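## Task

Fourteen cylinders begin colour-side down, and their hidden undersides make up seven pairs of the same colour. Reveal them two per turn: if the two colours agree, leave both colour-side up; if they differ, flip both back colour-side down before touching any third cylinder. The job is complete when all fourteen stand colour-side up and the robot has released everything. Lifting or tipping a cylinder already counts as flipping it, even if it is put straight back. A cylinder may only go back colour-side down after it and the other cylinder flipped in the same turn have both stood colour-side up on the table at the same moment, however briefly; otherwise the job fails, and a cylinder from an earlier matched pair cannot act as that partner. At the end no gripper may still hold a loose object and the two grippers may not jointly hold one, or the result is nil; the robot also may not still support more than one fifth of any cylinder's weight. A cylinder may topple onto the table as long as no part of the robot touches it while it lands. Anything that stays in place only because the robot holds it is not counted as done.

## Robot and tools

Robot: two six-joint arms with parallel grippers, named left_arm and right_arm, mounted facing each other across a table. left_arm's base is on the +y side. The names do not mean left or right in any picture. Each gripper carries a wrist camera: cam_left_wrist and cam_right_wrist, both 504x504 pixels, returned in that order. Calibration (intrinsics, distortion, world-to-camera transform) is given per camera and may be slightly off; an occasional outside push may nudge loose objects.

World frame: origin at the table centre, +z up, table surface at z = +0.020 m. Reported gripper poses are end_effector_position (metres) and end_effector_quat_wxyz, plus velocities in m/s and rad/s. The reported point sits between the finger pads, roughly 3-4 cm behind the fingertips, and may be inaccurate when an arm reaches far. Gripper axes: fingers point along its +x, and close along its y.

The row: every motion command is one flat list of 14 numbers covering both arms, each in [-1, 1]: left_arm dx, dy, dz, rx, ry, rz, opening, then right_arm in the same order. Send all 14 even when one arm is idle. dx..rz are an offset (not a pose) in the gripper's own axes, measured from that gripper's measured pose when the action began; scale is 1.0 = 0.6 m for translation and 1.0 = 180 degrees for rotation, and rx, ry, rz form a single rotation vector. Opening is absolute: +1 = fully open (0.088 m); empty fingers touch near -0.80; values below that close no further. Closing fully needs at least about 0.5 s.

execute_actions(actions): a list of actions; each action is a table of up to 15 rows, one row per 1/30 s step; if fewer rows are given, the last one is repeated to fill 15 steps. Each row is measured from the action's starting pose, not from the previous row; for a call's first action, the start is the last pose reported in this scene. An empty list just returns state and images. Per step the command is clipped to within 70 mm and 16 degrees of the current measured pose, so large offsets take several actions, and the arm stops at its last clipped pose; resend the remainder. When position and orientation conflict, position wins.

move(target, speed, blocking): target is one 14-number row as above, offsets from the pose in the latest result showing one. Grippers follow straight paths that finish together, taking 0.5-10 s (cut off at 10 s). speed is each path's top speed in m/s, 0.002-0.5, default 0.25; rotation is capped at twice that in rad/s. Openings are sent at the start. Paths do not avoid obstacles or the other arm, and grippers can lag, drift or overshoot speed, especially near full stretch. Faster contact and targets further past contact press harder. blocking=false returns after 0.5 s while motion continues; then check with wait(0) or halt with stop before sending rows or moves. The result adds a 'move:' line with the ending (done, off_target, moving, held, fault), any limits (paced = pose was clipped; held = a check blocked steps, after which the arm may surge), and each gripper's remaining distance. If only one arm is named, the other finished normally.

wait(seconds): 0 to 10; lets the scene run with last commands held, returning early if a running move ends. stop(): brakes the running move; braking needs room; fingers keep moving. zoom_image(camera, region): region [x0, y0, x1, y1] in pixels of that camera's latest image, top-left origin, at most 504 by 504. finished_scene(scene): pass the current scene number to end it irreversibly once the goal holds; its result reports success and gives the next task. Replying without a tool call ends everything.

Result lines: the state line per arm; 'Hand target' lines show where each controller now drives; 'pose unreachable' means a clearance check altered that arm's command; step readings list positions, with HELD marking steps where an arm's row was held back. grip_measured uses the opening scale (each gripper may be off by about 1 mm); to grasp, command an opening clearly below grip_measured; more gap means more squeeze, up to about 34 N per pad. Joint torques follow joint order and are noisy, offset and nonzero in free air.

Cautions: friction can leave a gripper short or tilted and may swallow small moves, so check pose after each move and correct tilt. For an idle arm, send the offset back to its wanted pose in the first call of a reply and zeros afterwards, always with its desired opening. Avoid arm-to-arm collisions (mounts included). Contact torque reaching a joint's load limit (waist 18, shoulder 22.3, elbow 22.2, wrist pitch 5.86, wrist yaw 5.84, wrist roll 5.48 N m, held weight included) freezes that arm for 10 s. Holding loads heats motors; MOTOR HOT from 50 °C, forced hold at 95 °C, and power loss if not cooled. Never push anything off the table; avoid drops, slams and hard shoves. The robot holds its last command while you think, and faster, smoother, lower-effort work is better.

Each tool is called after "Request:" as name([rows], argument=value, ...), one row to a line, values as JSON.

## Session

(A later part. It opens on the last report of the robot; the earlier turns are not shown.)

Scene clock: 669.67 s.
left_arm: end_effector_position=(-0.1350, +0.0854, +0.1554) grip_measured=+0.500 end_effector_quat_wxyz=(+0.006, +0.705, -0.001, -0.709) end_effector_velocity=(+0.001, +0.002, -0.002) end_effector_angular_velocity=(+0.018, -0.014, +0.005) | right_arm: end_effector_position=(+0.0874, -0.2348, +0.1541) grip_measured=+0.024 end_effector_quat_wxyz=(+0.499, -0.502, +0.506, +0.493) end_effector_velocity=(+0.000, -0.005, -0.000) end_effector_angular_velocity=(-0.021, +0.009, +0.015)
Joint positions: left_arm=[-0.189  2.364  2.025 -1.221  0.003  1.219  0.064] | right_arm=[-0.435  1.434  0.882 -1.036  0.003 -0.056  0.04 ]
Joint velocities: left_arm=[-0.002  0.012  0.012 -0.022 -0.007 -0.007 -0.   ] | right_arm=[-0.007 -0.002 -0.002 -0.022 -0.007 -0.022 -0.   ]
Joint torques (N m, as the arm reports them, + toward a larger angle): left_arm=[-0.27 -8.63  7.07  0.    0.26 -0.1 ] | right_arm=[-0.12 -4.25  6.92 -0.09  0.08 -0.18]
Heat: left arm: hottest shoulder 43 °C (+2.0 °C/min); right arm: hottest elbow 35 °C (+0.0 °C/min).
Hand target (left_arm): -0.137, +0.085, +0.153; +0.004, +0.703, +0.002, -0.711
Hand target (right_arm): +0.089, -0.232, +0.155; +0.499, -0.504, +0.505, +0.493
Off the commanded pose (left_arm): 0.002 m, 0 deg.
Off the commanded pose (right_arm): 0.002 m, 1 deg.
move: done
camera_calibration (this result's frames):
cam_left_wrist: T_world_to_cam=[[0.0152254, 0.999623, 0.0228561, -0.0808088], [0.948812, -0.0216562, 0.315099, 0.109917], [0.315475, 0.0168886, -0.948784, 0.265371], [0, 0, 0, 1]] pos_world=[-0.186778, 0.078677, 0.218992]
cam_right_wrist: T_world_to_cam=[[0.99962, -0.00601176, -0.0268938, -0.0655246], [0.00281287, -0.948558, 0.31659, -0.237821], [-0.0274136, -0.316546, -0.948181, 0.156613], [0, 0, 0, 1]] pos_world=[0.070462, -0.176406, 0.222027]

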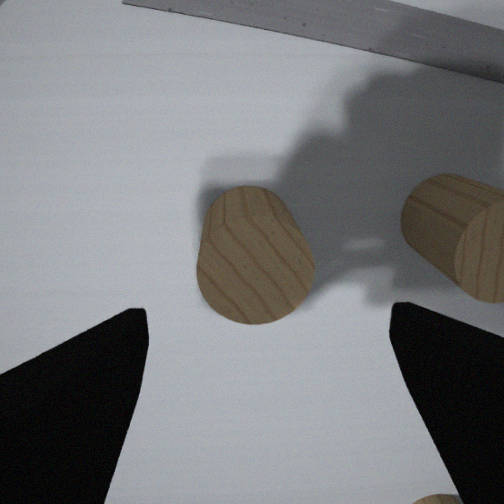

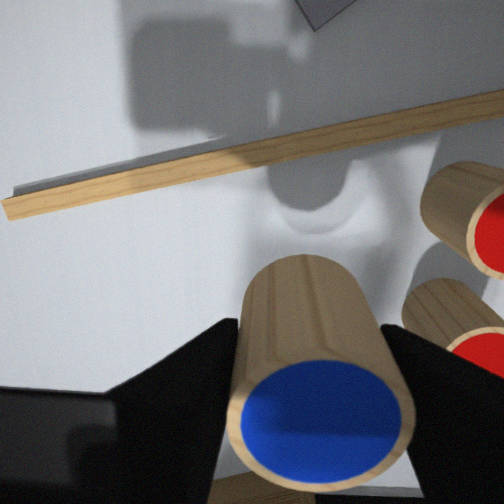

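Request:
move(target=[0.135,0,0,0,0,0,0.5,0.144,0,0,0,0,0,-0.3], speed=0.07)

Request:
execute_actions([
  [[0,0,0,0,0,0,-0.3,0,0,0,0,0,0,0.5]],
  [[0,0,0,0,0,0,-0.3,0,0,0,0,0,0,0.5]],
])

Request:
move(target=[-0.13,0,0,0,0,0,-0.3,-0.13,0,0,0,0,0,0.5], speed=0.15)

Request:
move(target=[-0.21,0.143,-0.218,0,0,0.505,-0.3,-0.205,0.145,0.174,0,-0.497,0,1], speed=0.4)

Scene clock: 674.17 s.
left_arm: end_effector_position=(-0.1358, +0.0832, +0.0794) grip_measured=+0.500 end_effector_quat_wxyz=(+0.009, +0.704, -0.004, -0.711) end_effector_velocity=(-0.003, -0.001, -0.000) end_effector_angular_velocity=(-0.004, +0.010, +0.005) | right_arm: end_effector_position=(+0.0875, -0.2335, +0.0757) grip_measured=+0.024 end_effector_quat_wxyz=(+0.502, -0.499, +0.503, +0.495) end_effector_velocity=(-0.002, +0.001, +0.000) end_effector_angular_velocity=(+0.008, +0.007, -0.005)
Joint positions: left_arm=[-0.189  2.442  1.856 -0.964  0.003  1.219  0.063] | right_arm=[-0.435  1.594  0.676 -0.657  0.004 -0.057  0.04 ]
Joint velocities: left_arm=[-0.002  0.002  0.002  0.007  0.007 -0.007 -0.   ] | right_arm=[ 0.002 -0.002 -0.002  0.007 -0.007  0.007 -0.   ]
Joint torques (N m, as the arm reports them, + toward a larger angle): left_arm=[ 0.01 -8.94  5.17  0.45  0.06  0.01] | right_arm=[-0.01 -3.1   2.53  2.01 -0.02 -0.03]
Heat: left arm: hottest shoulder 44 °C (+3.0 °C/min); right arm: hottest elbow 35 °C (+0.0 °C/min).
Hand target (left_arm): -0.135, +0.085, +0.074; +0.005, +0.705, -0.001, -0.709
Hand target (right_arm): +0.087, -0.237, +0.068; +0.499, -0.502, +0.506, +0.492
Off the commanded pose (left_arm): 0.005 m, 1 deg.
Off the commanded pose (right_arm): 0.008 m, 1 deg.
move: done
camera_calibration (this result's frames):
cam_left_wrist: T_world_to_cam=[[0.0152865, 0.999792, 0.0134757, -0.0761313], [0.949866, -0.0187297, 0.312097, 0.134698], [0.312284, 0.00802928, -0.949955, 0.193963], [0, 0, 0, 1]] pos_world=[-0.187353, 0.0770809, 0.143243]
cam_right_wrist: T_world_to_cam=[[0.999654, -0.0052965, -0.0257466, -0.0676929], [0.0028008, -0.952451, 0.30468, -0.211777], [-0.0261361, -0.304647, -0.952107, 0.0855965], [0, 0, 0, 1]] pos_world=[0.0704998, -0.175989, 0.144278]

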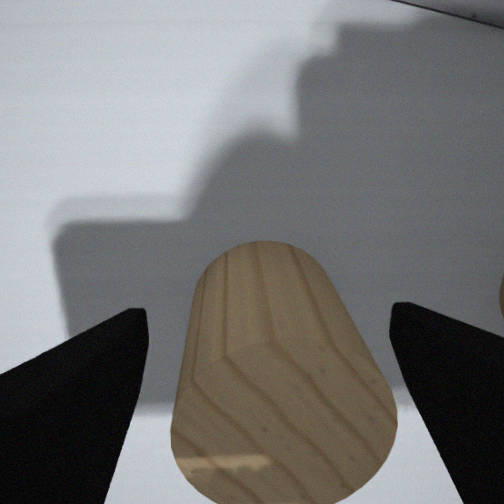

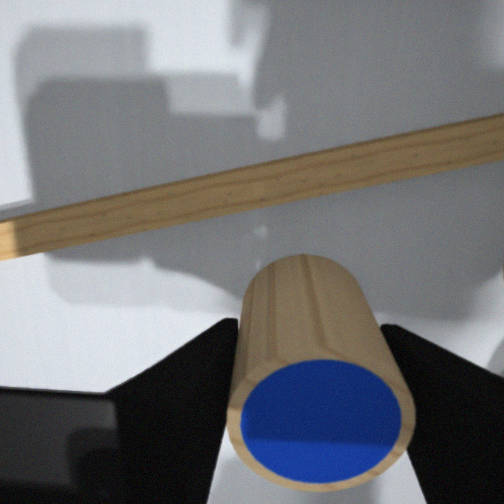

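Scene clock: 675.17 s.
left_arm: end_effector_position=(-0.1358, +0.0831, +0.0794) grip_measured=+0.035 end_effector_quat_wxyz=(+0.009, +0.704, -0.004, -0.711) end_effector_velocity=(+0.001, +0.003, -0.002) end_effector_angular_velocity=(+0.009, -0.011, +0.005) | right_arm: end_effector_position=(+0.0875, -0.2330, +0.0757) grip_measured=+0.500 end_effector_quat_wxyz=(+0.503, -0.499, +0.502, +0.496) end_effector_velocity=(-0.001, -0.002, +0.000) end_effector_angular_velocity=(-0.007, +0.008, +0.005)
Joint positions: left_arm=[-0.189  2.442  1.856 -0.963  0.003  1.219  0.041] | right_arm=[-0.435  1.594  0.676 -0.654  0.003 -0.056  0.063]
Joint velocities: left_arm=[-0.002  0.002 -0.002 -0.007 -0.007 -0.007 -0.   ] | right_arm=[-0.002 -0.002 -0.002 -0.007 -0.007 -0.007 -0.   ]
Joint torques (N m, as the arm reports them, + toward a larger angle): left_arm=[-0.01 -9.83  5.79  0.24  0.05  0.03] | right_arm=[ 0.04 -5.23  4.41  0.12  0.   -0.02]
Heat: left arm: hottest shoulder 44 °C (+3.0 °C/min); right arm: hottest elbow 35 °C (+0.0 °C/min).
Hand target (left_arm): -0.136, +0.083, +0.079; +0.009, +0.704, -0.004, -0.711
Hand target (right_arm): +0.088, -0.233, +0.076; +0.503, -0.499, +0.502, +0.496
Off the commanded pose (left_arm): 0.000 m, 0 deg.
Off the commanded pose (right_arm): 0.000 m, 0 deg.
Step readings (end_effector_position; steps 1 to 15: 1st action; 16 to 30: 2nd action):
0: left_arm (-0.1358, +0.0832, +0.0794) | right_arm (+0.0875, -0.2335, +0.0757)
1: left_arm (-0.1358, +0.0832, +0.0794) | right_arm (+0.0875, -0.2334, +0.0758)
2: left_arm (-0.1358, +0.0832, +0.0794) | right_arm (+0.0875, -0.2331, +0.0758)
4: left_arm (-0.1358, +0.0831, +0.0794) | right_arm (+0.0876, -0.2316, +0.0756)
8: left_arm (-0.1358, +0.0831, +0.0794) | right_arm (+0.0875, -0.2327, +0.0757)
15: left_arm (-0.1358, +0.0831, +0.0794) | right_arm (+0.0875, -0.2330, +0.0757)
16: left_arm (-0.1358, +0.0831, +0.0794) | right_arm (+0.0875, -0.2330, +0.0757)
17: left_arm (-0.1358, +0.0831, +0.0794) | right_arm (+0.0875, -0.2330, +0.0757)
19: left_arm (-0.1358, +0.0831, +0.0794) | right_arm (+0.0875, -0.2330, +0.0757)
23: left_arm (-0.1358, +0.0831, +0.0794) | right_arm (+0.0875, -0.2330, +0.0757)
30: end_effector_position above
camera_calibration (this result's frames):
cam_left_wrist: T_world_to_cam=[[0.0152754, 0.999799, 0.0129912, -0.0759976], [0.949794, -0.0185697, 0.312324, 0.13463], [0.312502, 0.00756811, -0.949887, 0.19402], [0, 0, 0, 1]] pos_world=[-0.187341, 0.0770139, 0.143236]
cam_right_wrist: T_world_to_cam=[[0.999647, -0.00561928, -0.0259854, -0.0677229], [0.00250487, -0.953153, 0.302478, -0.211269], [-0.0264678, -0.302436, -0.952802, 0.0863438], [0, 0, 0, 1]] pos_world=[0.0705134, -0.175639, 0.144413]

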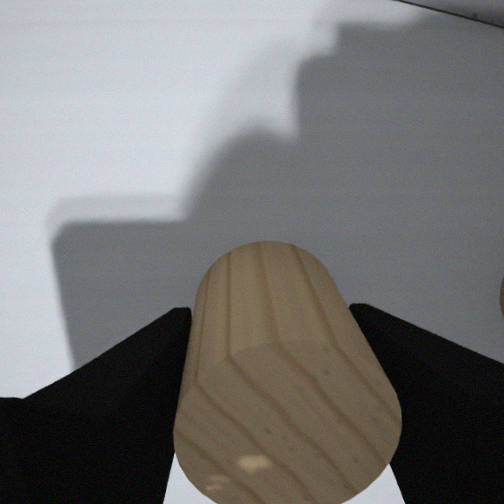

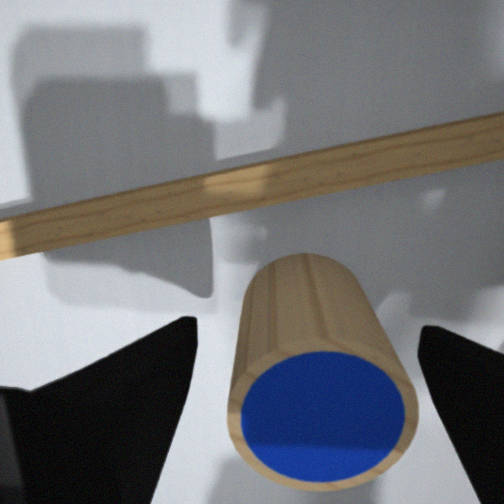

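Scene clock: 676.17 s.
left_arm: end_effector_position=(-0.1344, +0.0870, +0.1490) grip_measured=+0.034 end_effector_quat_wxyz=(+0.002, +0.706, +0.002, -0.708) end_effector_velocity=(+0.004, +0.004, +0.004) end_effector_angular_velocity=(+0.018, -0.014, +0.010) | right_arm: end_effector_position=(+0.0873, -0.2356, +0.1492) grip_measured=+0.500 end_effector_quat_wxyz=(+0.499, -0.502, +0.507, +0.492) end_effector_velocity=(-0.000, +0.002, +0.003) end_effector_angular_velocity=(+0.008, +0.007, +0.005)
Joint positions: left_arm=[-0.189  2.369  2.009 -1.209  0.003  1.219  0.041] | right_arm=[-0.435  1.438  0.864 -1.015  0.003 -0.056  0.063]
Joint velocities: left_arm=[ 0.002 -0.002  0.012 -0.037 -0.007 -0.007 -0.   ] | right_arm=[-0.002 -0.002  0.012 -0.007 -0.007 -0.007 -0.   ]
Joint torques (N m, as the arm reports them, + toward a larger angle): left_arm=[ -0.06 -10.89   7.22  -0.02   0.05  -0.01] | right_arm=[ 0.08 -5.71  6.53 -0.12 -0.02  0.  ]
Heat: left arm: hottest shoulder 45 °C (+4.0 °C/min); right arm: hottest elbow 35 °C (+0.0 °C/min).
Hand target (left_arm): -0.136, +0.084, +0.157; +0.009, +0.704, -0.004, -0.711
Hand target (right_arm): +0.087, -0.233, +0.154; +0.503, -0.499, +0.502, +0.496
Off the commanded pose (left_arm): 0.009 m, 1 deg.
Off the commanded pose (right_arm): 0.005 m, 1 deg.
move: off_target (left_arm)
camera_calibration (this result's frames):
cam_left_wrist: T_world_to_cam=[[0.015125, 0.999381, 0.0317498, -0.0836207], [0.947675, -0.0244547, 0.318299, 0.110938], [0.318879, 0.0252742, -0.947458, 0.258687], [0, 0, 0, 1]] pos_world=[-0.186358, 0.0797438, 0.212439]
cam_right_wrist: T_world_to_cam=[[0.999618, -0.00604251, -0.0269634, -0.0656022], [0.00283714, -0.948196, 0.317673, -0.237144], [-0.0274861, -0.317628, -0.947817, 0.151337], [0, 0, 0, 1]] pos_world=[0.0704097, -0.177187, 0.217005]

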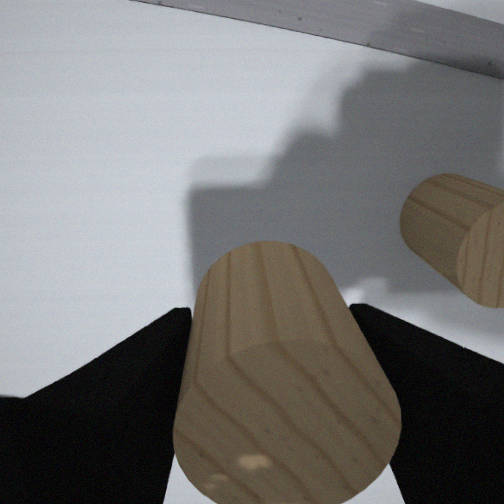

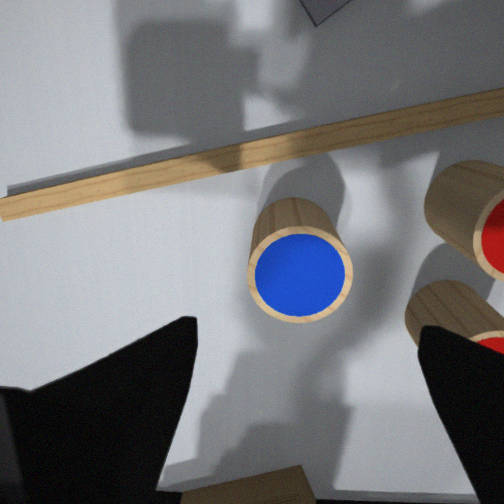

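Scene clock: 678.77 s.
left_arm: end_effector_position=(-0.0039, +0.0029, +0.2797) grip_measured=+0.034 end_effector_quat_wxyz=(+0.506, +0.495, -0.505, -0.494) end_effector_velocity=(+0.002, -0.000, -0.006) end_effector_angular_velocity=(+0.017, +0.021, +0.009) | right_arm: end_effector_position=(+0.0007, -0.1275, +0.2784) grip_measured=+1.000 end_effector_quat_wxyz=(+0.708, +0.005, +0.012, +0.706) end_effector_velocity=(+0.002, +0.001, -0.001) end_effector_angular_velocity=(+0.011, -0.003, -0.010)
Joint positions: left_arm=[ 0.086  1.975  0.934  1.063 -0.074  1.573  0.041] | right_arm=[0.018 1.191 0.301 0.879 0.388 0.029 0.088]
Joint velocities: left_arm=[ 0.002  0.007 -0.002 -0.007 -0.007 -0.022 -0.   ] | right_arm=[-0.002  0.017 -0.007  0.037  0.007 -0.007  0.   ]
Joint torques (N m, as the arm reports them, + toward a larger angle): left_arm=[ 0.24 -6.8   5.68  2.09  0.21  0.07] | right_arm=[ 0.31 -2.89  4.31  1.9   0.15 -0.12]
Heat: left arm: hottest shoulder 45 °C (+4.1 °C/min); right arm: hottest elbow 35 °C (+0.0 °C/min).
Hand target (left_arm): -0.004, +0.003, +0.277; +0.504, +0.496, -0.506, -0.494
Hand target (right_arm): +0.001, -0.129, +0.271; +0.708, -0.006, +0.014, +0.706
Off the commanded pose (left_arm): 0.005 m, 0 deg.
Off the commanded pose (right_arm): 0.008 m, 2 deg.
move: done
camera_calibration (this result's frames):
cam_left_wrist: T_world_to_cam=[[0.0216878, 0.0102324, -0.999712, 0.285718], [0.945545, 0.324617, 0.0238352, 0.0250504], [0.324767, -0.94579, -0.00263497, 0.0815426], [0, 0, 0, 1]] pos_world=[-0.0563652, 0.0660669, 0.285254]
cam_right_wrist: T_world_to_cam=[[0.999453, 0.0265975, -0.0196666, 0.0272668], [-0.010444, -0.310399, -0.950549, 0.258925], [-0.0313867, 0.950234, -0.309951, 0.289869], [0, 0, 0, 1]] pos_world=[-0.0154496, -0.195798, 0.336503]

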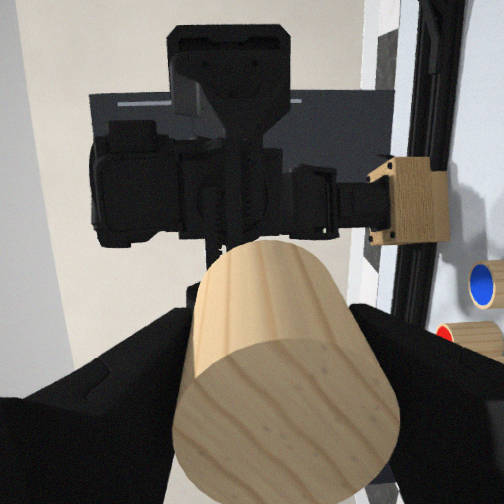

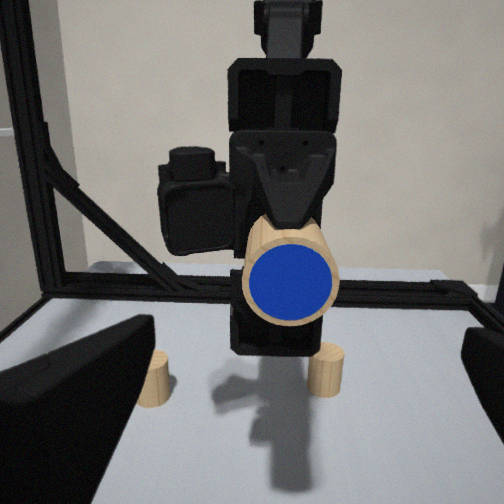

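Request:
move(target=[0,0,0,0,0,-0.004,-0.3,0.142,0.005,0.0005,-0.007,-0.002,0.001,1], speed=0.1)

Request:
execute_actions([
  [[0,0,0,0,0,0,-0.3,0,0,0,0,0,0,-0.3]],
  [[0,0,0,0,0,0,-0.3,0,0,0,0,0,0,-0.3]],
  [[0,0,0,0,0,0,1,0,0,0,0,0,0,-0.3]],
])

Request:
move(target=[-0.1,0,0,-0.003,0.001,-0.002,1,-0.1,0,0,0,0,0,-0.3], speed=0.15)

Request:
move(target=[-0.182,-0.204,0.231,0,0,-0.497,0.5,-0.315,-0.15,-0.209,0,0.504,0,-0.3], speed=0.4)

Scene clock: 685.40 s.
left_arm: end_effector_position=(-0.0038, +0.0028, +0.2742) grip_measured=+0.032 end_effector_quat_wxyz=(+0.500, +0.502, -0.499, -0.499) end_effector_velocity=(-0.000, +0.001, +0.002) end_effector_angular_velocity=(-0.007, +0.008, +0.005) | right_arm: end_effector_position=(-0.0021, -0.0458, +0.2775) grip_measured=+1.000 end_effector_quat_wxyz=(+0.707, +0.001, +0.005, +0.707) end_effector_velocity=(-0.001, +0.002, -0.005) end_effector_angular_velocity=(-0.021, -0.013, +0.005)
Joint positions: left_arm=[ 0.086  1.975  0.934  1.04  -0.074  1.573  0.041] | right_arm=[-0.088  1.563  0.564  0.993  0.279  0.009  0.088]
Joint velocities: left_arm=[-0.002 -0.002 -0.002  0.007 -0.007 -0.007 -0.   ] | right_arm=[-0.002  0.007  0.007 -0.022 -0.007 -0.007  0.   ]
Joint torques (N m, as the arm reports them, + toward a larger angle): left_arm=[-0.06 -8.45  6.23  1.69  0.   -0.1 ] | right_arm=[-0.14 -5.25  7.11  1.97 -0.12 -0.19]
Heat: left arm: hottest shoulder 45 °C (+3.0 °C/min); right arm: hottest elbow 35 °C (+0.0 °C/min).
Hand target (left_arm): -0.004, +0.003, +0.280; +0.503, +0.498, -0.502, -0.497
Hand target (right_arm): -0.002, -0.042, +0.278; +0.707, -0.001, +0.002, +0.707
Off the commanded pose (left_arm): 0.005 m, 1 deg.
Off the commanded pose (right_arm): 0.004 m, 0 deg.
move: done
camera_calibration (this result's frames):
cam_left_wrist: T_world_to_cam=[[0.0233731, 0.0338114, -0.999155, 0.280074], [0.945497, 0.323945, 0.0330802, 0.0225296], [0.32479, -0.945471, -0.024397, 0.0874118], [0, 0, 0, 1]] pos_world=[-0.0562384, 0.0658773, 0.281224]
cam_right_wrist: T_world_to_cam=[[0.999561, 0.0294763, -0.00282888, 0.0233491], [0.00631649, -0.305575, -0.952147, 0.284161], [-0.0289302, 0.951712, -0.305627, 0.210747], [0, 0, 0, 1]] pos_world=[-0.0190368, -0.114426, 0.335039]

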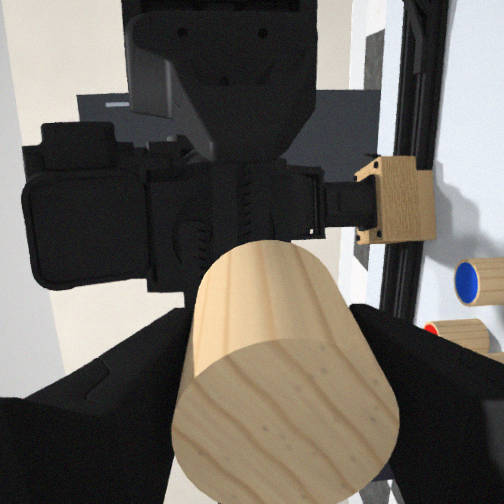

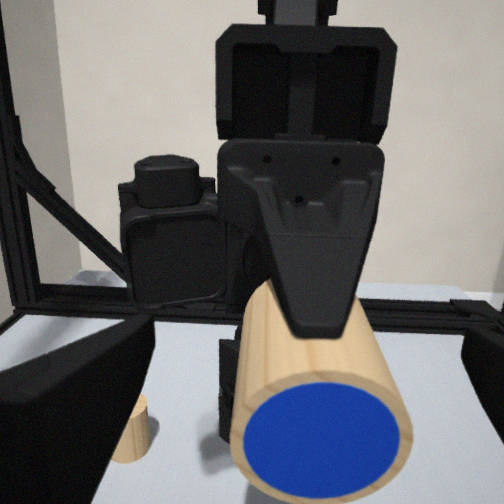

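Scene clock: 686.90 s.
left_arm: end_effector_position=(-0.0041, +0.0028, +0.2742) grip_measured=+1.000 end_effector_quat_wxyz=(+0.500, +0.501, -0.500, -0.500) end_effector_velocity=(+0.002, +0.001, -0.001) end_effector_angular_velocity=(+0.007, +0.007, +0.020) | right_arm: end_effector_position=(-0.0019, -0.0458, +0.2776) grip_measured=+0.021 end_effector_quat_wxyz=(+0.707, +0.001, +0.005, +0.707) end_effector_velocity=(-0.000, -0.000, -0.007) end_effector_angular_velocity=(-0.026, -0.015, +0.005)
Joint positions: left_arm=[ 0.086  1.975  0.934  1.04  -0.073  1.573  0.088] | right_arm=[-0.089  1.563  0.564  0.993  0.28   0.009  0.04 ]
Joint velocities: left_arm=[-0.002 -0.002 -0.002 -0.007 -0.022 -0.007  0.   ] | right_arm=[-0.002  0.002 -0.002 -0.022 -0.007 -0.007 -0.   ]
Joint torques (N m, as the arm reports them, + toward a larger angle): left_arm=[-0.02 -7.48  5.84  1.73  0.02 -0.06] | right_arm=[ 0.02 -6.25  5.69  1.82  0.01  0.  ]
Heat: left arm: hottest shoulder 45 °C (+3.0 °C/min); right arm: hottest elbow 35 °C (+0.0 °C/min).
Hand target (left_arm): -0.004, +0.003, +0.274; +0.500, +0.501, -0.500, -0.500
Hand target (right_arm): -0.002, -0.046, +0.278; +0.707, +0.001, +0.005, +0.707
Off the commanded pose (left_arm): 0.000 m, 0 deg.
Off the commanded pose (right_arm): 0.000 m, 0 deg.
Step readings (end_effector_position; steps 1 to 15: 1st action; 16 to 30: 2nd action; 31 to 45: 3rd action):
0: left_arm (-0.0038, +0.0028, +0.2742) | right_arm (-0.0021, -0.0458, +0.2775)
1: left_arm (-0.0038, +0.0028, +0.2742) | right_arm (-0.0021, -0.0458, +0.2775)
2: left_arm (-0.0038, +0.0028, +0.2742) | right_arm (-0.0021, -0.0458, +0.2775)
4: left_arm (-0.0038, +0.0028, +0.2742) | right_arm (-0.0021, -0.0458, +0.2775)
8: left_arm (-0.0038, +0.0028, +0.2742) | right_arm (-0.0021, -0.0458, +0.2775)
15: left_arm (-0.0041, +0.0028, +0.2742) | right_arm (-0.0019, -0.0458, +0.2776)
16: left_arm (-0.0041, +0.0028, +0.2742) | right_arm (-0.0019, -0.0458, +0.2776)
17: left_arm (-0.0041, +0.0028, +0.2742) | right_arm (-0.0019, -0.0458, +0.2776)
19: left_arm (-0.0041, +0.0028, +0.2742) | right_arm (-0.0019, -0.0458, +0.2776)
23: left_arm (-0.0041, +0.0028, +0.2742) | right_arm (-0.0019, -0.0458, +0.2776)
30: left_arm (-0.0041, +0.0028, +0.2742) | right_arm (-0.0019, -0.0458, +0.2776)
31: left_arm (-0.0041, +0.0028, +0.2742) | right_arm (-0.0019, -0.0458, +0.2776)
32: left_arm (-0.0041, +0.0028, +0.2742) | right_arm (-0.0019, -0.0458, +0.2776)
34: left_arm (-0.0041, +0.0028, +0.2742) | right_arm (-0.0019, -0.0458, +0.2776)
38: left_arm (-0.0041, +0.0028, +0.2742) | right_arm (-0.0019, -0.0458, +0.2776)
45: end_effector_position above
camera_calibration (this result's frames):
cam_left_wrist: T_world_to_cam=[[0.0234379, 0.0341649, -0.999141, 0.279993], [0.945867, 0.32285, 0.0332278, 0.0227883], [0.323708, -0.945833, -0.0247485, 0.0876132], [0, 0, 0, 1]] pos_world=[-0.0564782, 0.0659443, 0.281164]
cam_right_wrist: T_world_to_cam=[[0.999594, 0.0283335, -0.00291945, 0.0230508], [0.00587058, -0.305232, -0.95226, 0.284292], [-0.0278719, 0.951856, -0.305274, 0.210663], [0, 0, 0, 1]] pos_world=[-0.0188389, -0.114399, 0.335097]

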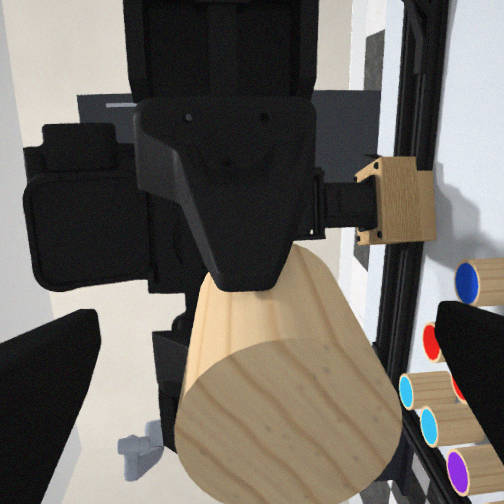

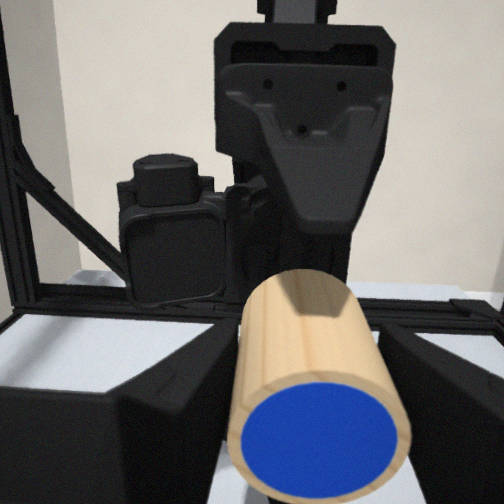

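Scene clock: 687.80 s.
left_arm: end_effector_position=(-0.0044, +0.0605, +0.2705) grip_measured=+1.000 end_effector_quat_wxyz=(+0.497, +0.504, -0.494, -0.505) end_effector_velocity=(+0.000, +0.004, -0.002) end_effector_angular_velocity=(+0.002, -0.008, +0.005) | right_arm: end_effector_position=(-0.0023, -0.1025, +0.2801) grip_measured=+0.021 end_effector_quat_wxyz=(+0.707, +0.003, +0.004, +0.707) end_effector_velocity=(-0.003, -0.003, -0.002) end_effector_angular_velocity=(-0.011, -0.012, +0.015)
Joint positions: left_arm=[ 0.071  1.809  0.683  1.107 -0.087  1.566  0.088] | right_arm=[-0.014  1.324  0.376  0.946  0.354  0.009  0.04 ]
Joint velocities: left_arm=[-0.002 -0.007 -0.017  0.007 -0.007  0.007  0.   ] | right_arm=[ 0.007 -0.017 -0.007 -0.022 -0.007 -0.007 -0.   ]
Joint torques (N m, as the arm reports them, + toward a larger angle): left_arm=[-0.32 -7.63  5.01  2.03 -0.19 -0.16] | right_arm=[ 0.2  -5.61  4.35  1.71  0.1   0.02]
Heat: left arm: hottest shoulder 45 °C (+3.0 °C/min); right arm: hottest elbow 35 °C (+0.0 °C/min).
Hand target (left_arm): -0.004, +0.063, +0.274; +0.501, +0.501, -0.495, -0.503
Hand target (right_arm): -0.002, -0.106, +0.278; +0.707, +0.001, +0.005, +0.707
Off the commanded pose (left_arm): 0.004 m, 1 deg.
Off the commanded pose (right_arm): 0.004 m, 0 deg.
move: done
camera_calibration (this result's frames):
cam_left_wrist: T_world_to_cam=[[0.017981, 0.0500906, -0.998583, 0.273281], [0.94615, 0.322023, 0.0331901, 0.00464796], [0.323229, -0.945406, -0.0416029, 0.146708], [0, 0, 0, 1]] pos_world=[-0.0567317, 0.123513, 0.278843]
cam_right_wrist: T_world_to_cam=[[0.999569, 0.0291101, -0.00388203, 0.0254617], [0.00507331, -0.30136, -0.953497, 0.270058], [-0.0289263, 0.953066, -0.301378, 0.264441], [0, 0, 0, 1]] pos_world=[-0.0191715, -0.171386, 0.337295]

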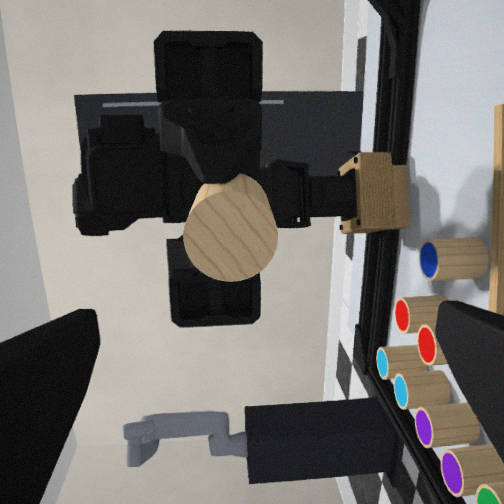

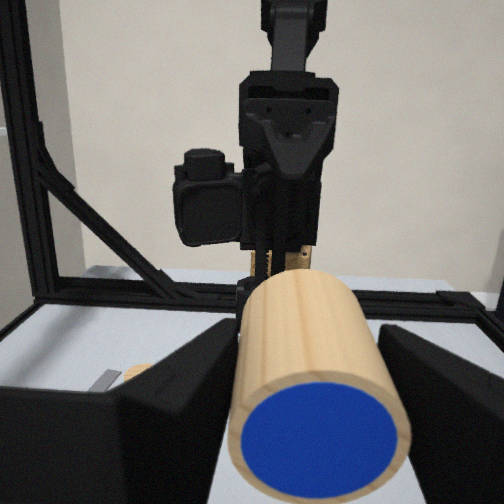

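Scene clock: 690.30 s.
left_arm: end_effector_position=(-0.1420, +0.1715, +0.1510) grip_measured=+0.500 end_effector_quat_wxyz=(+0.001, +0.705, +0.004, -0.709) end_effector_velocity=(-0.000, -0.001, +0.004) end_effector_angular_velocity=(-0.001, -0.008, -0.010) | right_arm: end_effector_position=(+0.0865, -0.2936, +0.1528) grip_measured=+0.021 end_effector_quat_wxyz=(+0.499, -0.501, +0.506, +0.494) end_effector_velocity=(-0.000, -0.006, -0.002) end_effector_angular_velocity=(-0.031, +0.010, +0.015)
Joint positions: left_arm=[-0.28   2.063  1.514 -1.024  0.008  1.127  0.064] | right_arm=[-0.456  1.183  0.696 -1.098  0.001 -0.077  0.04 ]
Joint velocities: left_arm=[-0.002  0.002  0.022 -0.022 -0.007  0.007 -0.   ] | right_arm=[-0.007  0.007 -0.002 -0.022 -0.007 -0.022 -0.   ]
Joint torques (N m, as the arm reports them, + toward a larger angle): left_arm=[-0.11 -6.9   6.81  0.    0.26 -0.08] | right_arm=[-0.3  -2.35  7.08 -0.1   0.09 -0.19]
Heat: left arm: hottest shoulder 45 °C (+3.0 °C/min); right arm: hottest elbow 35 °C (+0.0 °C/min).
Hand target (left_arm): -0.144, +0.171, +0.150; -0.001, +0.703, +0.007, -0.711
Hand target (right_arm): +0.088, -0.291, +0.155; +0.499, -0.502, +0.504, +0.494
Off the commanded pose (left_arm): 0.002 m, 0 deg.
Off the commanded pose (right_arm): 0.002 m, 1 deg.
move: done
camera_calibration (this result's frames):
cam_left_wrist: T_world_to_cam=[[0.0148616, 0.999192, 0.0373405, -0.168789], [0.948767, -0.0258801, 0.314914, 0.120545], [0.315626, 0.0307473, -0.948385, 0.259625], [0, 0, 0, 1]] pos_world=[-0.193805, 0.16379, 0.214565]
cam_right_wrist: T_world_to_cam=[[0.999549, -0.00636303, -0.0293392, -0.064748], [0.00318113, -0.94933, 0.314266, -0.293092], [-0.0298523, -0.314218, -0.948882, 0.137734], [0, 0, 0, 1]] pos_world=[0.0697629, -0.235375, 0.220902]

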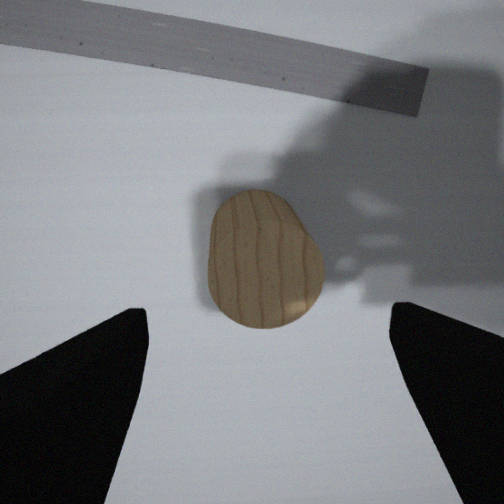

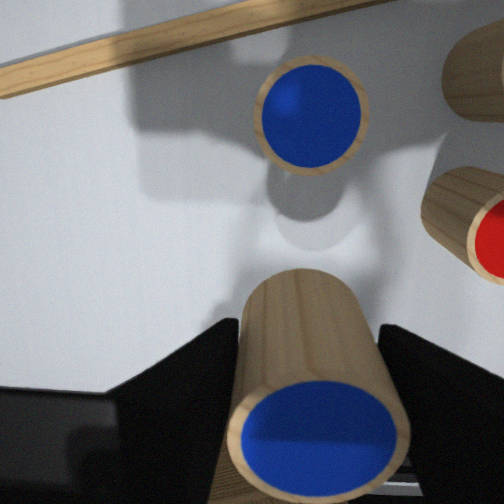

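Request:
move(target=[0.13,-0.007,-0.001,0,0,0.003,0.5,0.141,0,0.006,0,0,0,-0.3], speed=0.07)

Request:
execute_actions([
  [[0,0,0,0,0,0,0.5,0,0,0,0,0,0,0.5]],
  [[0,0,0,0,0,0,0.5,0,0,0,0,0,0,0.5]],
  [[0,0,0,0,0,0,0.5,0,0,0,0,0,0,0.5]],
  [[0,0,0,0,0,0,-0.3,0,0,0,0,0,0,0.5]],
  [[0,0,0,0,0,0,-0.3,0,0,0,0,0,0,0.5]],
])

Request:
move(target=[-0.13,0,0,0,0,0,-0.3,-0.13,0,0,0,0,0,0.5], speed=0.15)

Request:
move(target=[-0.21,0.293,-0.228,0,0,0.505,-0.3,-0.205,0.145,0.266,0,-0.497,0,1], speed=0.4)

Scene clock: 696.17 s.
left_arm: end_effector_position=(-0.1420, +0.1741, +0.0773) grip_measured=+0.500 end_effector_quat_wxyz=(+0.006, +0.702, -0.002, -0.712) end_effector_velocity=(-0.000, -0.001, +0.000) end_effector_angular_velocity=(-0.010, -0.004, -0.010) | right_arm: end_effector_position=(+0.0870, -0.2890, +0.0755) grip_measured=+0.022 end_effector_quat_wxyz=(+0.502, -0.499, +0.504, +0.496) end_effector_velocity=(-0.001, +0.001, -0.001) end_effector_angular_velocity=(+0.003, +0.007, -0.005)
Joint positions: left_arm=[-0.283  2.161  1.346 -0.74   0.009  1.125  0.063] | right_arm=[-0.457  1.368  0.476 -0.683  0.001 -0.078  0.04 ]
Joint velocities: left_arm=[-0.002 -0.002 -0.002  0.007 -0.007  0.007 -0.   ] | right_arm=[ 0.002  0.002 -0.002  0.007 -0.007  0.007 -0.001]
Joint torques (N m, as the arm reports them, + toward a larger angle): left_arm=[-0.28 -7.19  4.67  0.45 -0.12 -0.06] | right_arm=[ 0.15 -1.49  2.35  2.36 -0.05  0.05]
Heat: left arm: hottest shoulder 45 °C (+2.0 °C/min); right arm: hottest elbow 35 °C (+0.0 °C/min).
Hand target (left_arm): -0.141, +0.176, +0.073; +0.004, +0.705, +0.001, -0.709
Hand target (right_arm): +0.086, -0.292, +0.069; +0.499, -0.501, +0.506, +0.494
Off the commanded pose (left_arm): 0.005 m, 1 deg.
Off the commanded pose (right_arm): 0.008 m, 1 deg.
move: done
camera_calibration (this result's frames):
cam_left_wrist: T_world_to_cam=[[0.0158765, 0.999654, 0.0209823, -0.167352], [0.951383, -0.021559, 0.307256, 0.144069], [0.307602, 0.015084, -0.951395, 0.191416], [0, 0, 0, 1]] pos_world=[-0.193288, 0.167513, 0.141358]
cam_right_wrist: T_world_to_cam=[[0.999586, -0.00570572, -0.0281853, -0.0674123], [0.00317207, -0.952261, 0.305269, -0.264617], [-0.0285815, -0.305232, -0.951849, 0.0685222], [0, 0, 0, 1]] pos_world=[0.0701822, -0.231454, 0.144102]

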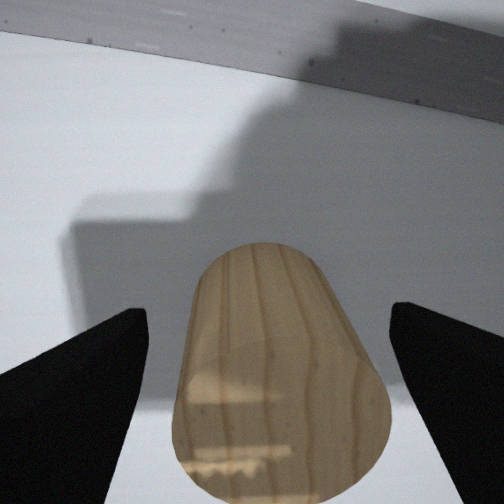

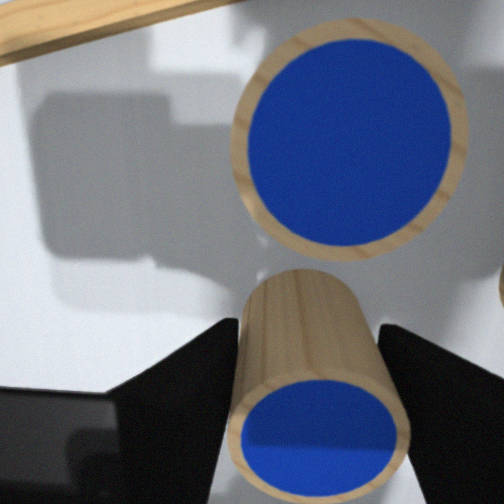

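Scene clock: 698.67 s.
left_arm: end_effector_position=(-0.1420, +0.1741, +0.0773) grip_measured=+0.034 end_effector_quat_wxyz=(+0.006, +0.702, -0.002, -0.712) end_effector_velocity=(+0.004, -0.000, +0.002) end_effector_angular_velocity=(-0.007, -0.021, +0.010) | right_arm: end_effector_position=(+0.0870, -0.2886, +0.0754) grip_measured=+0.500 end_effector_quat_wxyz=(+0.502, -0.498, +0.503, +0.496) end_effector_velocity=(-0.001, -0.002, -0.000) end_effector_angular_velocity=(-0.007, +0.008, +0.005)
Joint positions: left_arm=[-0.283  2.161  1.346 -0.74   0.008  1.125  0.041] | right_arm=[-0.457  1.369  0.476 -0.681  0.001 -0.077  0.063]
Joint velocities: left_arm=[ 0.002 -0.007 -0.002 -0.007 -0.022 -0.007 -0.   ] | right_arm=[-0.002 -0.002 -0.002 -0.007 -0.007 -0.007 -0.   ]
Joint torques (N m, as the arm reports them, + toward a larger angle): left_arm=[-0.06 -7.94  5.19  0.22  0.06  0.01] | right_arm=[ 0.03 -3.55  4.49  0.12 -0.02 -0.01]
Heat: left arm: hottest shoulder 45 °C (+2.0 °C/min); right arm: hottest elbow 35 °C (+0.0 °C/min).
Hand target (left_arm): -0.142, +0.174, +0.077; +0.006, +0.702, -0.002, -0.712
Hand target (right_arm): +0.087, -0.289, +0.075; +0.502, -0.498, +0.503, +0.496
Off the commanded pose (left_arm): 0.000 m, 0 deg.
Off the commanded pose (right_arm): 0.000 m, 0 deg.
Step readings (end_effector_position; steps 1 to 15: 1st action; 16 to 30: 2nd action; 31 to 45: 3rd action; 46 to 60: 4th action; 61 to 75: 5th action):
0: left_arm (-0.1420, +0.1741, +0.0773) | right_arm (+0.0870, -0.2890, +0.0755)
1: left_arm (-0.1420, +0.1741, +0.0773) | right_arm (+0.0870, -0.2890, +0.0754)
2: left_arm (-0.1420, +0.1741, +0.0773) | right_arm (+0.0870, -0.2884, +0.0754)
4: left_arm (-0.1420, +0.1741, +0.0773) | right_arm (+0.0871, -0.2868, +0.0754)
8: left_arm (-0.1420, +0.1741, +0.0773) | right_arm (+0.0870, -0.2883, +0.0754)
15: left_arm (-0.1420, +0.1741, +0.0773) | right_arm (+0.0870, -0.2886, +0.0754)
16: left_arm (-0.1420, +0.1741, +0.0773) | right_arm (+0.0870, -0.2886, +0.0754)
17: left_arm (-0.1420, +0.1741, +0.0773) | right_arm (+0.0870, -0.2886, +0.0754)
19: left_arm (-0.1420, +0.1741, +0.0773) | right_arm (+0.0870, -0.2886, +0.0754)
23: left_arm (-0.1420, +0.1741, +0.0773) | right_arm (+0.0870, -0.2886, +0.0754)
30: left_arm (-0.1420, +0.1741, +0.0773) | right_arm (+0.0870, -0.2886, +0.0754)
31: left_arm (-0.1420, +0.1741, +0.0773) | right_arm (+0.0870, -0.2886, +0.0754)
32: left_arm (-0.1420, +0.1741, +0.0773) | right_arm (+0.0870, -0.2886, +0.0754)
34: left_arm (-0.1420, +0.1741, +0.0773) | right_arm (+0.0870, -0.2886, +0.0754)
38: left_arm (-0.1420, +0.1741, +0.0773) | right_arm (+0.0870, -0.2886, +0.0754)
45: left_arm (-0.1420, +0.1741, +0.0773) | right_arm (+0.0870, -0.2886, +0.0754)
46: left_arm (-0.1420, +0.1741, +0.0773) | right_arm (+0.0870, -0.2886, +0.0754)
47: left_arm (-0.1420, +0.1741, +0.0773) | right_arm (+0.0870, -0.2886, +0.0754)
49: left_arm (-0.1420, +0.1740, +0.0773) | right_arm (+0.0870, -0.2886, +0.0754)
53: left_arm (-0.1420, +0.1741, +0.0773) | right_arm (+0.0870, -0.2886, +0.0754)
60: left_arm (-0.1420, +0.1741, +0.0773) | right_arm (+0.0870, -0.2886, +0.0754)
61: left_arm (-0.1420, +0.1741, +0.0773) | right_arm (+0.0870, -0.2886, +0.0754)
62: left_arm (-0.1420, +0.1741, +0.0773) | right_arm (+0.0870, -0.2886, +0.0754)
64: left_arm (-0.1420, +0.1741, +0.0773) | right_arm (+0.0870, -0.2886, +0.0754)
68: left_arm (-0.1420, +0.1741, +0.0773) | right_arm (+0.0870, -0.2886, +0.0754)
75: end_effector_position above
camera_calibration (this result's frames):
cam_left_wrist: T_world_to_cam=[[0.015863, 0.999657, 0.0208255, -0.167319], [0.951277, -0.0215032, 0.307588, 0.143969], [0.30793, 0.0149316, -0.951292, 0.191465], [0, 0, 0, 1]] pos_world=[-0.193258, 0.167499, 0.141341]
cam_right_wrist: T_world_to_cam=[[0.999577, -0.00604469, -0.028438, -0.0674704], [0.00288138, -0.952735, 0.303788, -0.264185], [-0.0289302, -0.303742, -0.952315, 0.069036], [0, 0, 0, 1]] pos_world=[0.0702003, -0.231137, 0.144082]

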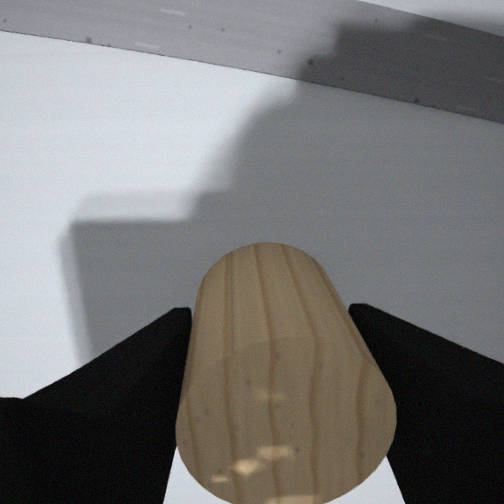

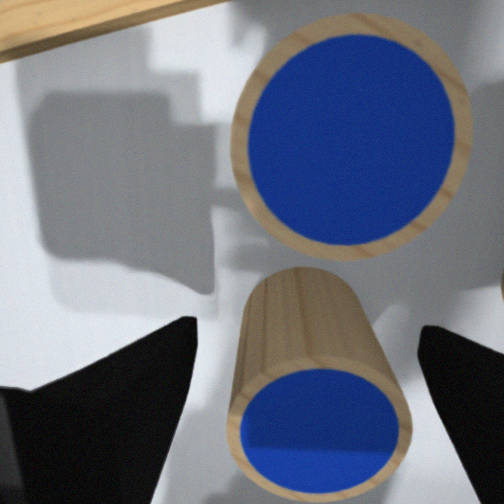

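Scene clock: 699.67 s.
left_arm: end_effector_position=(-0.1402, +0.1780, +0.1476) grip_measured=+0.035 end_effector_quat_wxyz=(-0.000, +0.705, +0.005, -0.709) end_effector_velocity=(+0.000, +0.001, +0.001) end_effector_angular_velocity=(-0.001, -0.008, +0.020) | right_arm: end_effector_position=(+0.0868, -0.2908, +0.1494) grip_measured=+0.500 end_effector_quat_wxyz=(+0.498, -0.502, +0.507, +0.493) end_effector_velocity=(-0.002, -0.007, +0.002) end_effector_angular_velocity=(-0.026, +0.010, +0.039)
Joint positions: left_arm=[-0.283  2.044  1.472 -1.003  0.008  1.125  0.041] | right_arm=[-0.457  1.204  0.694 -1.08   0.001 -0.077  0.063]
Joint velocities: left_arm=[-0.002 -0.002  0.002 -0.007 -0.007 -0.022 -0.   ] | right_arm=[ 0.002 -0.007  0.002 -0.037 -0.007 -0.037 -0.   ]
Joint torques (N m, as the arm reports them, + toward a larger angle): left_arm=[-0.05 -9.17  6.91 -0.03  0.03  0.03] | right_arm=[ 0.03 -3.98  7.01 -0.09 -0.01 -0.03]
Heat: left arm: hottest shoulder 45 °C (+2.0 °C/min); right arm: hottest elbow 35 °C (+0.0 °C/min).
Hand target (left_arm): -0.141, +0.175, +0.155; +0.006, +0.702, -0.002, -0.712
Hand target (right_arm): +0.087, -0.288, +0.153; +0.502, -0.498, +0.503, +0.496
Off the commanded pose (left_arm): 0.008 m, 1 deg.
Off the commanded pose (right_arm): 0.005 m, 1 deg.
move: done
camera_calibration (this result's frames):
cam_left_wrist: T_world_to_cam=[[0.0155982, 0.999094, 0.0395944, -0.175384], [0.948546, -0.0273108, 0.315459, 0.120175], [0.316255, 0.0326365, -0.948113, 0.255312], [0, 0, 0, 1]] pos_world=[-0.191999, 0.170175, 0.211099]
cam_right_wrist: T_world_to_cam=[[0.999539, -0.00647516, -0.0296566, -0.0651226], [0.00328917, -0.948129, 0.31787, -0.289582], [-0.0301765, -0.317821, -0.94767, 0.134115], [0, 0, 0, 1]] pos_world=[0.0700922, -0.232358, 0.217215]

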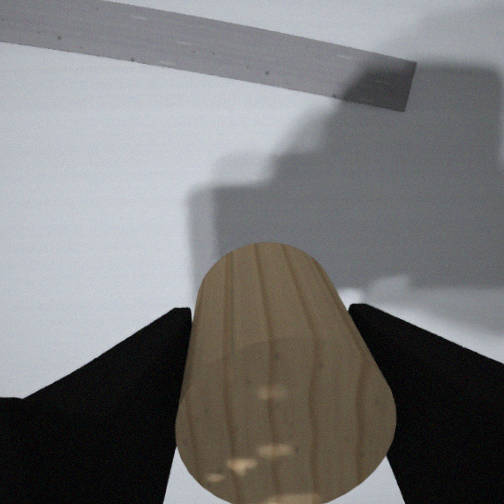

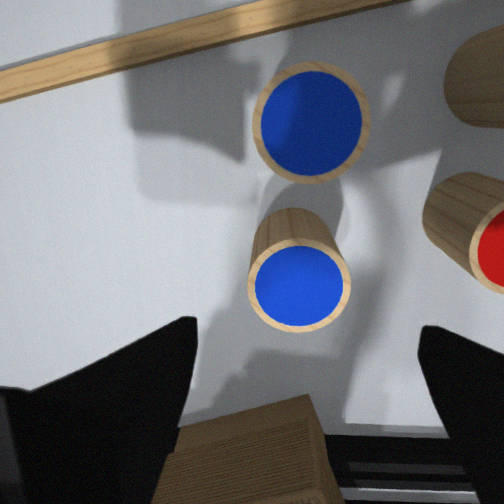

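Scene clock: 702.30 s.
left_arm: end_effector_position=(-0.0028, +0.0052, +0.2713) grip_measured=+0.034 end_effector_quat_wxyz=(+0.501, +0.500, -0.499, -0.499) end_effector_velocity=(-0.000, +0.000, -0.004) end_effector_angular_velocity=(+0.012, +0.006, +0.005) | right_arm: end_effector_position=(+0.0007, -0.1275, +0.2776) grip_measured=+1.000 end_effector_quat_wxyz=(+0.708, +0.006, +0.014, +0.706) end_effector_velocity=(-0.000, +0.000, -0.002) end_effector_angular_velocity=(+0.002, -0.006, +0.005)
Joint positions: left_arm=[ 0.088  1.979  0.919  1.061 -0.071  1.57   0.041] | right_arm=[0.018 1.194 0.299 0.883 0.389 0.032 0.088]
Joint velocities: left_arm=[-0.002  0.002 -0.002 -0.007 -0.007 -0.007 -0.   ] | right_arm=[-0.002  0.012 -0.007  0.022 -0.007 -0.007  0.   ]
Joint torques (N m, as the arm reports them, + toward a larger angle): left_arm=[ 0.2  -6.95  7.03  2.1   0.2   0.05] | right_arm=[ 0.32 -2.86  4.36  1.93  0.13 -0.19]
Heat: left arm: hottest shoulder 45 °C (+2.0 °C/min); right arm: hottest elbow 35 °C (+0.0 °C/min).
Hand target (left_arm): -0.003, +0.003, +0.274; +0.502, +0.497, -0.504, -0.497
Hand target (right_arm): +0.001, -0.129, +0.270; +0.708, -0.006, +0.015, +0.706
Off the commanded pose (left_arm): 0.003 m, 1 deg.
Off the commanded pose (right_arm): 0.008 m, 2 deg.
move: done
camera_calibration (this result's frames):
cam_left_wrist: T_world_to_cam=[[0.0205307, 0.0311337, -0.999304, 0.277127], [0.94571, 0.323668, 0.0295137, 0.0219272], [0.324362, -0.945658, -0.0227983, 0.0888492], [0, 0, 0, 1]] pos_world=[-0.0552457, 0.0682959, 0.278312]
cam_right_wrist: T_world_to_cam=[[0.999402, 0.0261762, -0.0225736, 0.0280452], [-0.0133287, -0.310719, -0.950408, 0.258161], [-0.0318922, 0.950141, -0.310185, 0.289646], [0, 0, 0, 1]] pos_world=[-0.01535, -0.195724, 0.335835]

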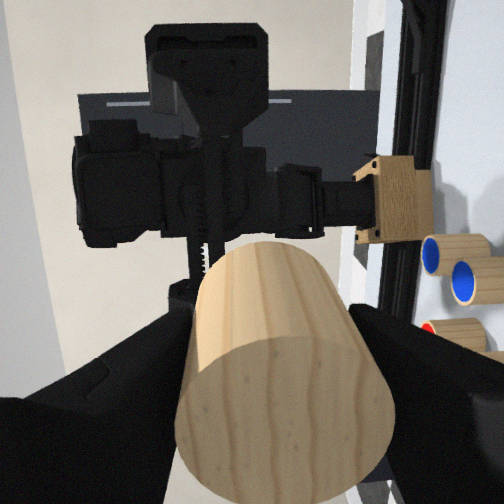

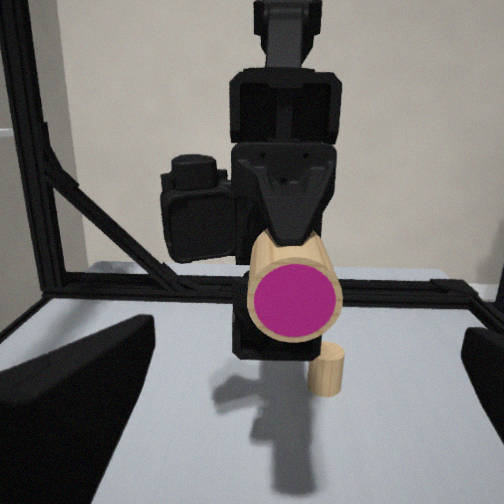

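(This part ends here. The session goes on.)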